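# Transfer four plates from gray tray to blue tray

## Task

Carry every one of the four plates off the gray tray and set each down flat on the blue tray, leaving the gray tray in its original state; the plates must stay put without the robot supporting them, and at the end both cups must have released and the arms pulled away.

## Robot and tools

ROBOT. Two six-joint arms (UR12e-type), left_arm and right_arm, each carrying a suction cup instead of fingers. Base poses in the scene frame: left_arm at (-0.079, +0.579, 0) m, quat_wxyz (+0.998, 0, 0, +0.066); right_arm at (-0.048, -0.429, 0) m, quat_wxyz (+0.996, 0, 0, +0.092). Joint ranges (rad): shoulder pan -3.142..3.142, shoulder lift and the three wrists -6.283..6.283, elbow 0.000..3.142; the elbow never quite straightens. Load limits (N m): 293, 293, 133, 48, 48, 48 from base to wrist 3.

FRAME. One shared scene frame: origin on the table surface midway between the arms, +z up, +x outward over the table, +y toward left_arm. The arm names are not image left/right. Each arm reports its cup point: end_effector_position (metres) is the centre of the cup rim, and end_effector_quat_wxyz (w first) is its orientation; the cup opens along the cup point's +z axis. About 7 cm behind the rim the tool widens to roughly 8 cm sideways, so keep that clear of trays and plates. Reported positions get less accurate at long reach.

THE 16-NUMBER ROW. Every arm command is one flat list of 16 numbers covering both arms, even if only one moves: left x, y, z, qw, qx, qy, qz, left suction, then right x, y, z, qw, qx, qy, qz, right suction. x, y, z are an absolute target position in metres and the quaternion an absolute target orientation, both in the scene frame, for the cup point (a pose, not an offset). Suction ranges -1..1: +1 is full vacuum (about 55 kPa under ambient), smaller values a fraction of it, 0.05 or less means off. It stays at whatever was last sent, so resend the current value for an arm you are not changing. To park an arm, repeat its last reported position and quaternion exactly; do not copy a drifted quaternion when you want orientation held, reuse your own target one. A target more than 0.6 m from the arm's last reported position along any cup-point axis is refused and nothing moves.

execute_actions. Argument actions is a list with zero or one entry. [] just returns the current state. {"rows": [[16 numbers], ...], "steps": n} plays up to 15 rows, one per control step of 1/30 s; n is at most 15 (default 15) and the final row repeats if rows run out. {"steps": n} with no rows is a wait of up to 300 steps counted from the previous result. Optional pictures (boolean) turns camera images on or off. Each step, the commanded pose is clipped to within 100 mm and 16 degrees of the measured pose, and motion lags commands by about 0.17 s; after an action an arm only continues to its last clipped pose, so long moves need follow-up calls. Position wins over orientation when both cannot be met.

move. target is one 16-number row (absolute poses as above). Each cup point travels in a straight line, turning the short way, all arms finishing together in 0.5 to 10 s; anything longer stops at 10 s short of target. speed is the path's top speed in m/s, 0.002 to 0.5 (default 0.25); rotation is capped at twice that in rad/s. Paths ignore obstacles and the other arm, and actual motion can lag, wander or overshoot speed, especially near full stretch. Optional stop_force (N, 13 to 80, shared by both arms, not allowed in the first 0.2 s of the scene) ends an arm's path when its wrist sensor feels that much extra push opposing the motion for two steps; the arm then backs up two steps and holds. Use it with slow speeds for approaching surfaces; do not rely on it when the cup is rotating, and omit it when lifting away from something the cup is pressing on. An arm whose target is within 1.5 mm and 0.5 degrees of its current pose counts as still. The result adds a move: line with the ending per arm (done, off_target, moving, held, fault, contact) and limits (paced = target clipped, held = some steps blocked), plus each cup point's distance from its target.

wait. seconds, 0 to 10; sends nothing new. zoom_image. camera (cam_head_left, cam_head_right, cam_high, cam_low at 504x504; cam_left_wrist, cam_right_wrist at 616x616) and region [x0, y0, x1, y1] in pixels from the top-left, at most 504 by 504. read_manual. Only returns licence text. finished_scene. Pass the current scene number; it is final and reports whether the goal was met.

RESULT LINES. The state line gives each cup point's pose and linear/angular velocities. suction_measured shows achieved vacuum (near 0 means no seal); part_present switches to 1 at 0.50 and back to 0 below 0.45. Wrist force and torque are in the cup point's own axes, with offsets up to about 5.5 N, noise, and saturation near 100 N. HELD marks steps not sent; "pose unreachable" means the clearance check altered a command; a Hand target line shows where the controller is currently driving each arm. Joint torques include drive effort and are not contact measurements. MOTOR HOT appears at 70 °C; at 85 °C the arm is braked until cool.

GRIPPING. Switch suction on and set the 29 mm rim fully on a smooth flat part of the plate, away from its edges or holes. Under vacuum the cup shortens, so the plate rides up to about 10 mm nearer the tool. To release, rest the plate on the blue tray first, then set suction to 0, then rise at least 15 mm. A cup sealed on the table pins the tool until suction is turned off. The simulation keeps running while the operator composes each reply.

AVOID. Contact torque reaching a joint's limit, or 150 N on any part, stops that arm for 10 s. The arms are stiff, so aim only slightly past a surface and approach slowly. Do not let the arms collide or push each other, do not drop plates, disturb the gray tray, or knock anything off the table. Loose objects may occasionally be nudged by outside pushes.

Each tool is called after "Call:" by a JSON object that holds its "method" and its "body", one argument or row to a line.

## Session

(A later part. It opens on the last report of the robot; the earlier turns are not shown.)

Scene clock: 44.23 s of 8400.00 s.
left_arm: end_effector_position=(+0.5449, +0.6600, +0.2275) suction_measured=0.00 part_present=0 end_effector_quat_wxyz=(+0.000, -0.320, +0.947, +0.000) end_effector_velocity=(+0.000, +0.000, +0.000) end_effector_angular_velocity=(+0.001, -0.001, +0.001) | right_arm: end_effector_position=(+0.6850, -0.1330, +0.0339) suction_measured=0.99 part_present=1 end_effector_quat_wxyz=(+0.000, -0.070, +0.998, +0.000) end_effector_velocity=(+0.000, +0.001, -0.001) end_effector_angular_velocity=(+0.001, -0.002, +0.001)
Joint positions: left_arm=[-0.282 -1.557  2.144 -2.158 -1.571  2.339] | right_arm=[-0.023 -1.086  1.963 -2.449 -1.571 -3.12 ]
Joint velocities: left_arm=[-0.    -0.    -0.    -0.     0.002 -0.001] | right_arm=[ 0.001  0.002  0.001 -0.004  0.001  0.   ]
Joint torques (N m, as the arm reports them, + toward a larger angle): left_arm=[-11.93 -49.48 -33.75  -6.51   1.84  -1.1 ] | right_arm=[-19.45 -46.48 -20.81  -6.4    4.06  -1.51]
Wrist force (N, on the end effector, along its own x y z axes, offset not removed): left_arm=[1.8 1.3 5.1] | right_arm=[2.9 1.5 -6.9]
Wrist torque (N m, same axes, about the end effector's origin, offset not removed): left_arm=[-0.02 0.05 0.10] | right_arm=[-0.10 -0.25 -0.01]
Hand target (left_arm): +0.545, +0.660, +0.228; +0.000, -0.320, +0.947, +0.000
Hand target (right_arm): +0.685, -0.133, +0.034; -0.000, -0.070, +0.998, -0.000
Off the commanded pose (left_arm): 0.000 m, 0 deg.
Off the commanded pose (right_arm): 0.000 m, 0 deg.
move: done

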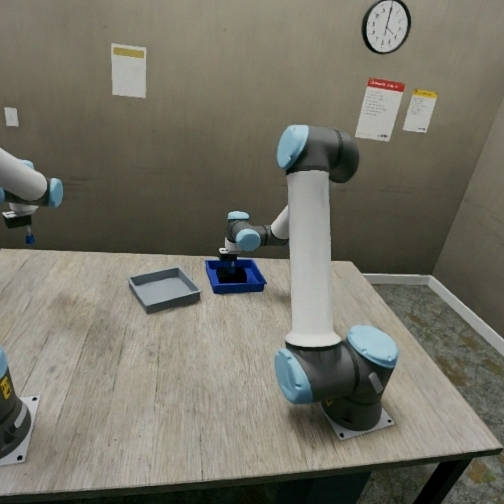

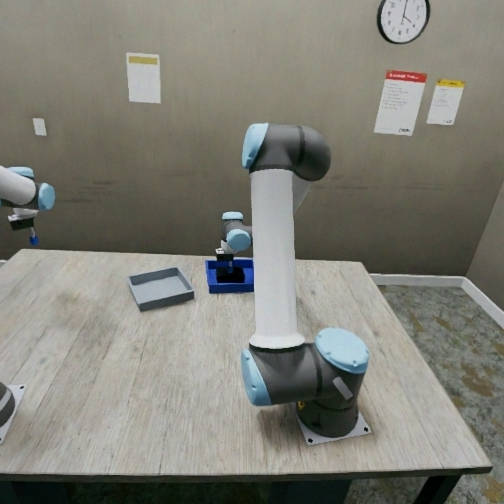

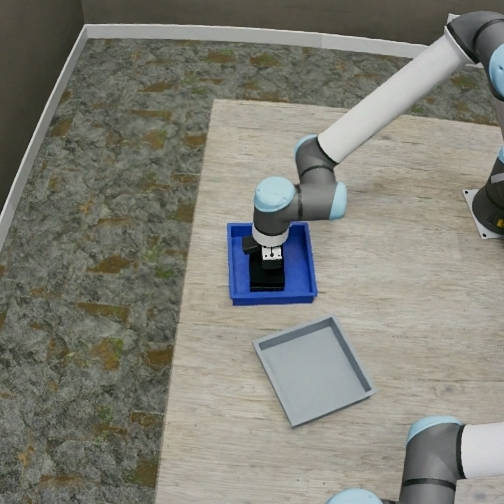

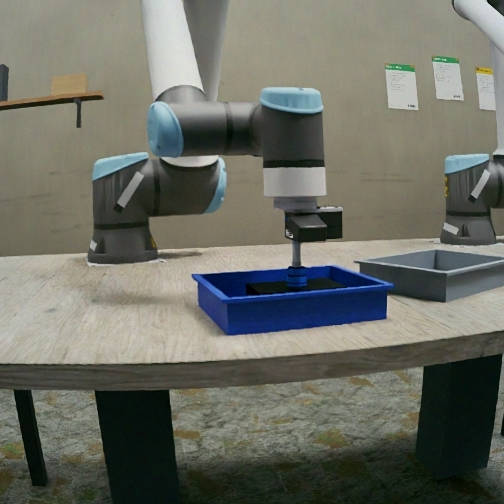

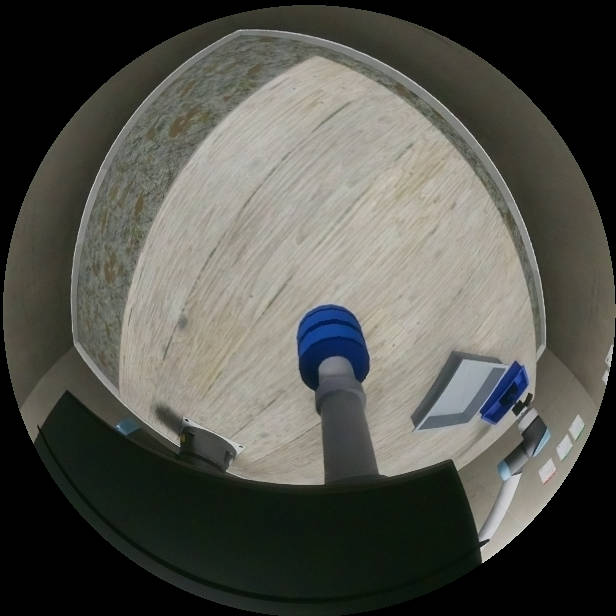

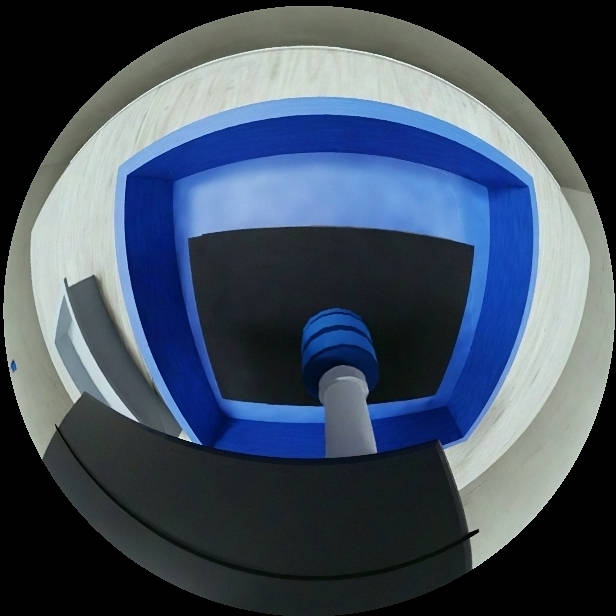

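Call:
{"method": "move", "body": {
  "target": [0.5449,0.66,0.2275,0,-0.32,0.947,0,0,0.685,-0.133,0.25,0,-0.07,0.9975,0,0],
  "speed": 0.35
}}

Scene clock: 46.00 s of 8400.00 s.
left_arm: end_effector_position=(+0.5449, +0.6600, +0.2275) suction_measured=0.00 part_present=0 end_effector_quat_wxyz=(+0.000, -0.320, +0.947, +0.000) end_effector_velocity=(-0.001, +0.000, -0.000) end_effector_angular_velocity=(+0.000, +0.001, +0.000) | right_arm: end_effector_position=(+0.6848, -0.1330, +0.2497) suction_measured=0.00 part_present=0 end_effector_quat_wxyz=(+0.000, -0.070, +0.998, +0.000) end_effector_velocity=(+0.000, +0.000, +0.002) end_effector_angular_velocity=(+0.002, +0.002, -0.002)
Joint positions: left_arm=[-0.282 -1.557  2.144 -2.158 -1.571  2.339] | right_arm=[-0.023 -1.323  1.827 -2.075 -1.571 -3.12 ]
Joint velocities: left_arm=[-0.    -0.     0.001  0.    -0.    -0.001] | right_arm=[-0.    -0.001 -0.003  0.007  0.003  0.001]
Joint torques (N m, as the arm reports them, + toward a larger angle): left_arm=[-13.05 -51.59 -33.85  -6.41   1.51  -1.26] | right_arm=[-19.82 -77.98 -47.17   0.01  -2.6   -1.8 ]
Wrist force (N, on the end effector, along its own x y z axes, offset not removed): left_arm=[2.0 -0.9 2.0] | right_arm=[-2.1 -0.5 -1.1]
Wrist torque (N m, same axes, about the end effector's origin, offset not removed): left_arm=[-0.33 0.01 0.31] | right_arm=[-0.35 0.11 0.08]
Hand target (left_arm): +0.545, +0.660, +0.228; +0.000, -0.320, +0.947, +0.000
Hand target (right_arm): +0.685, -0.133, +0.250; +0.000, -0.070, +0.998, +0.000
Off the commanded pose (left_arm): 0.000 m, 0 deg.
Off the commanded pose (right_arm): 0.000 m, 0 deg.
move: done

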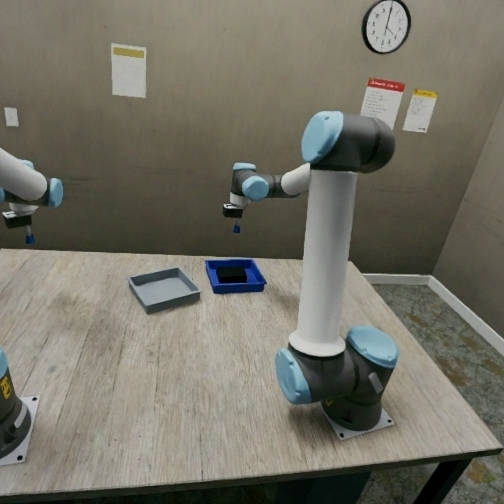

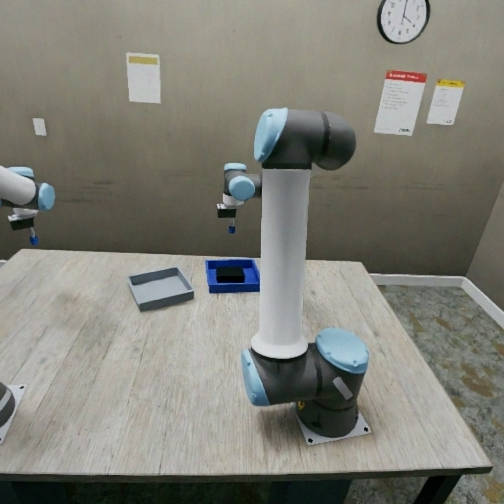

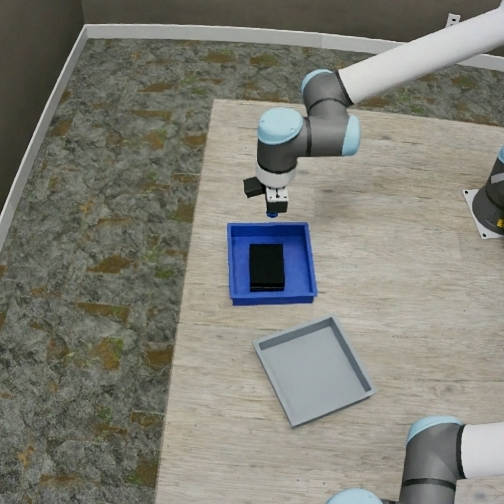

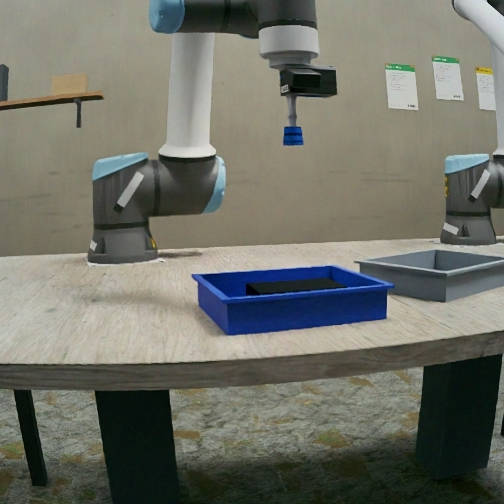

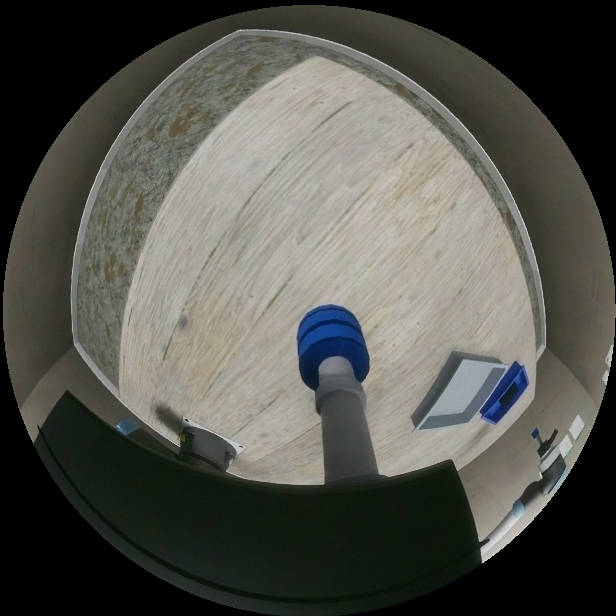

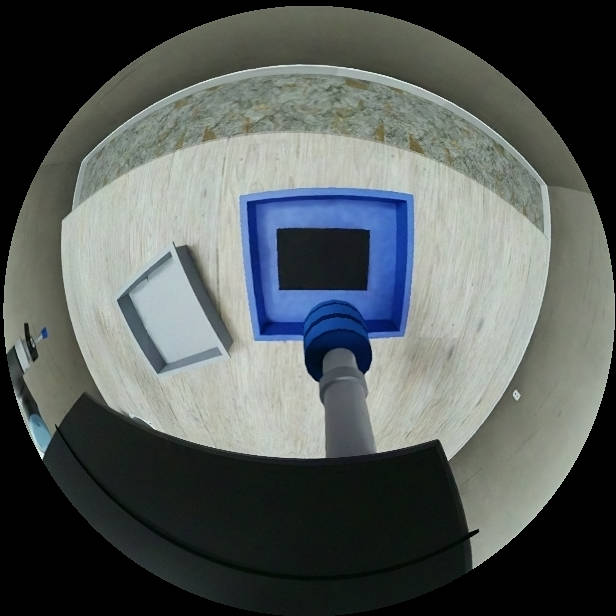

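Call:
{"method": "finished_scene", "body": {
  "scene": 2
}}

The scene is finished: the task was done.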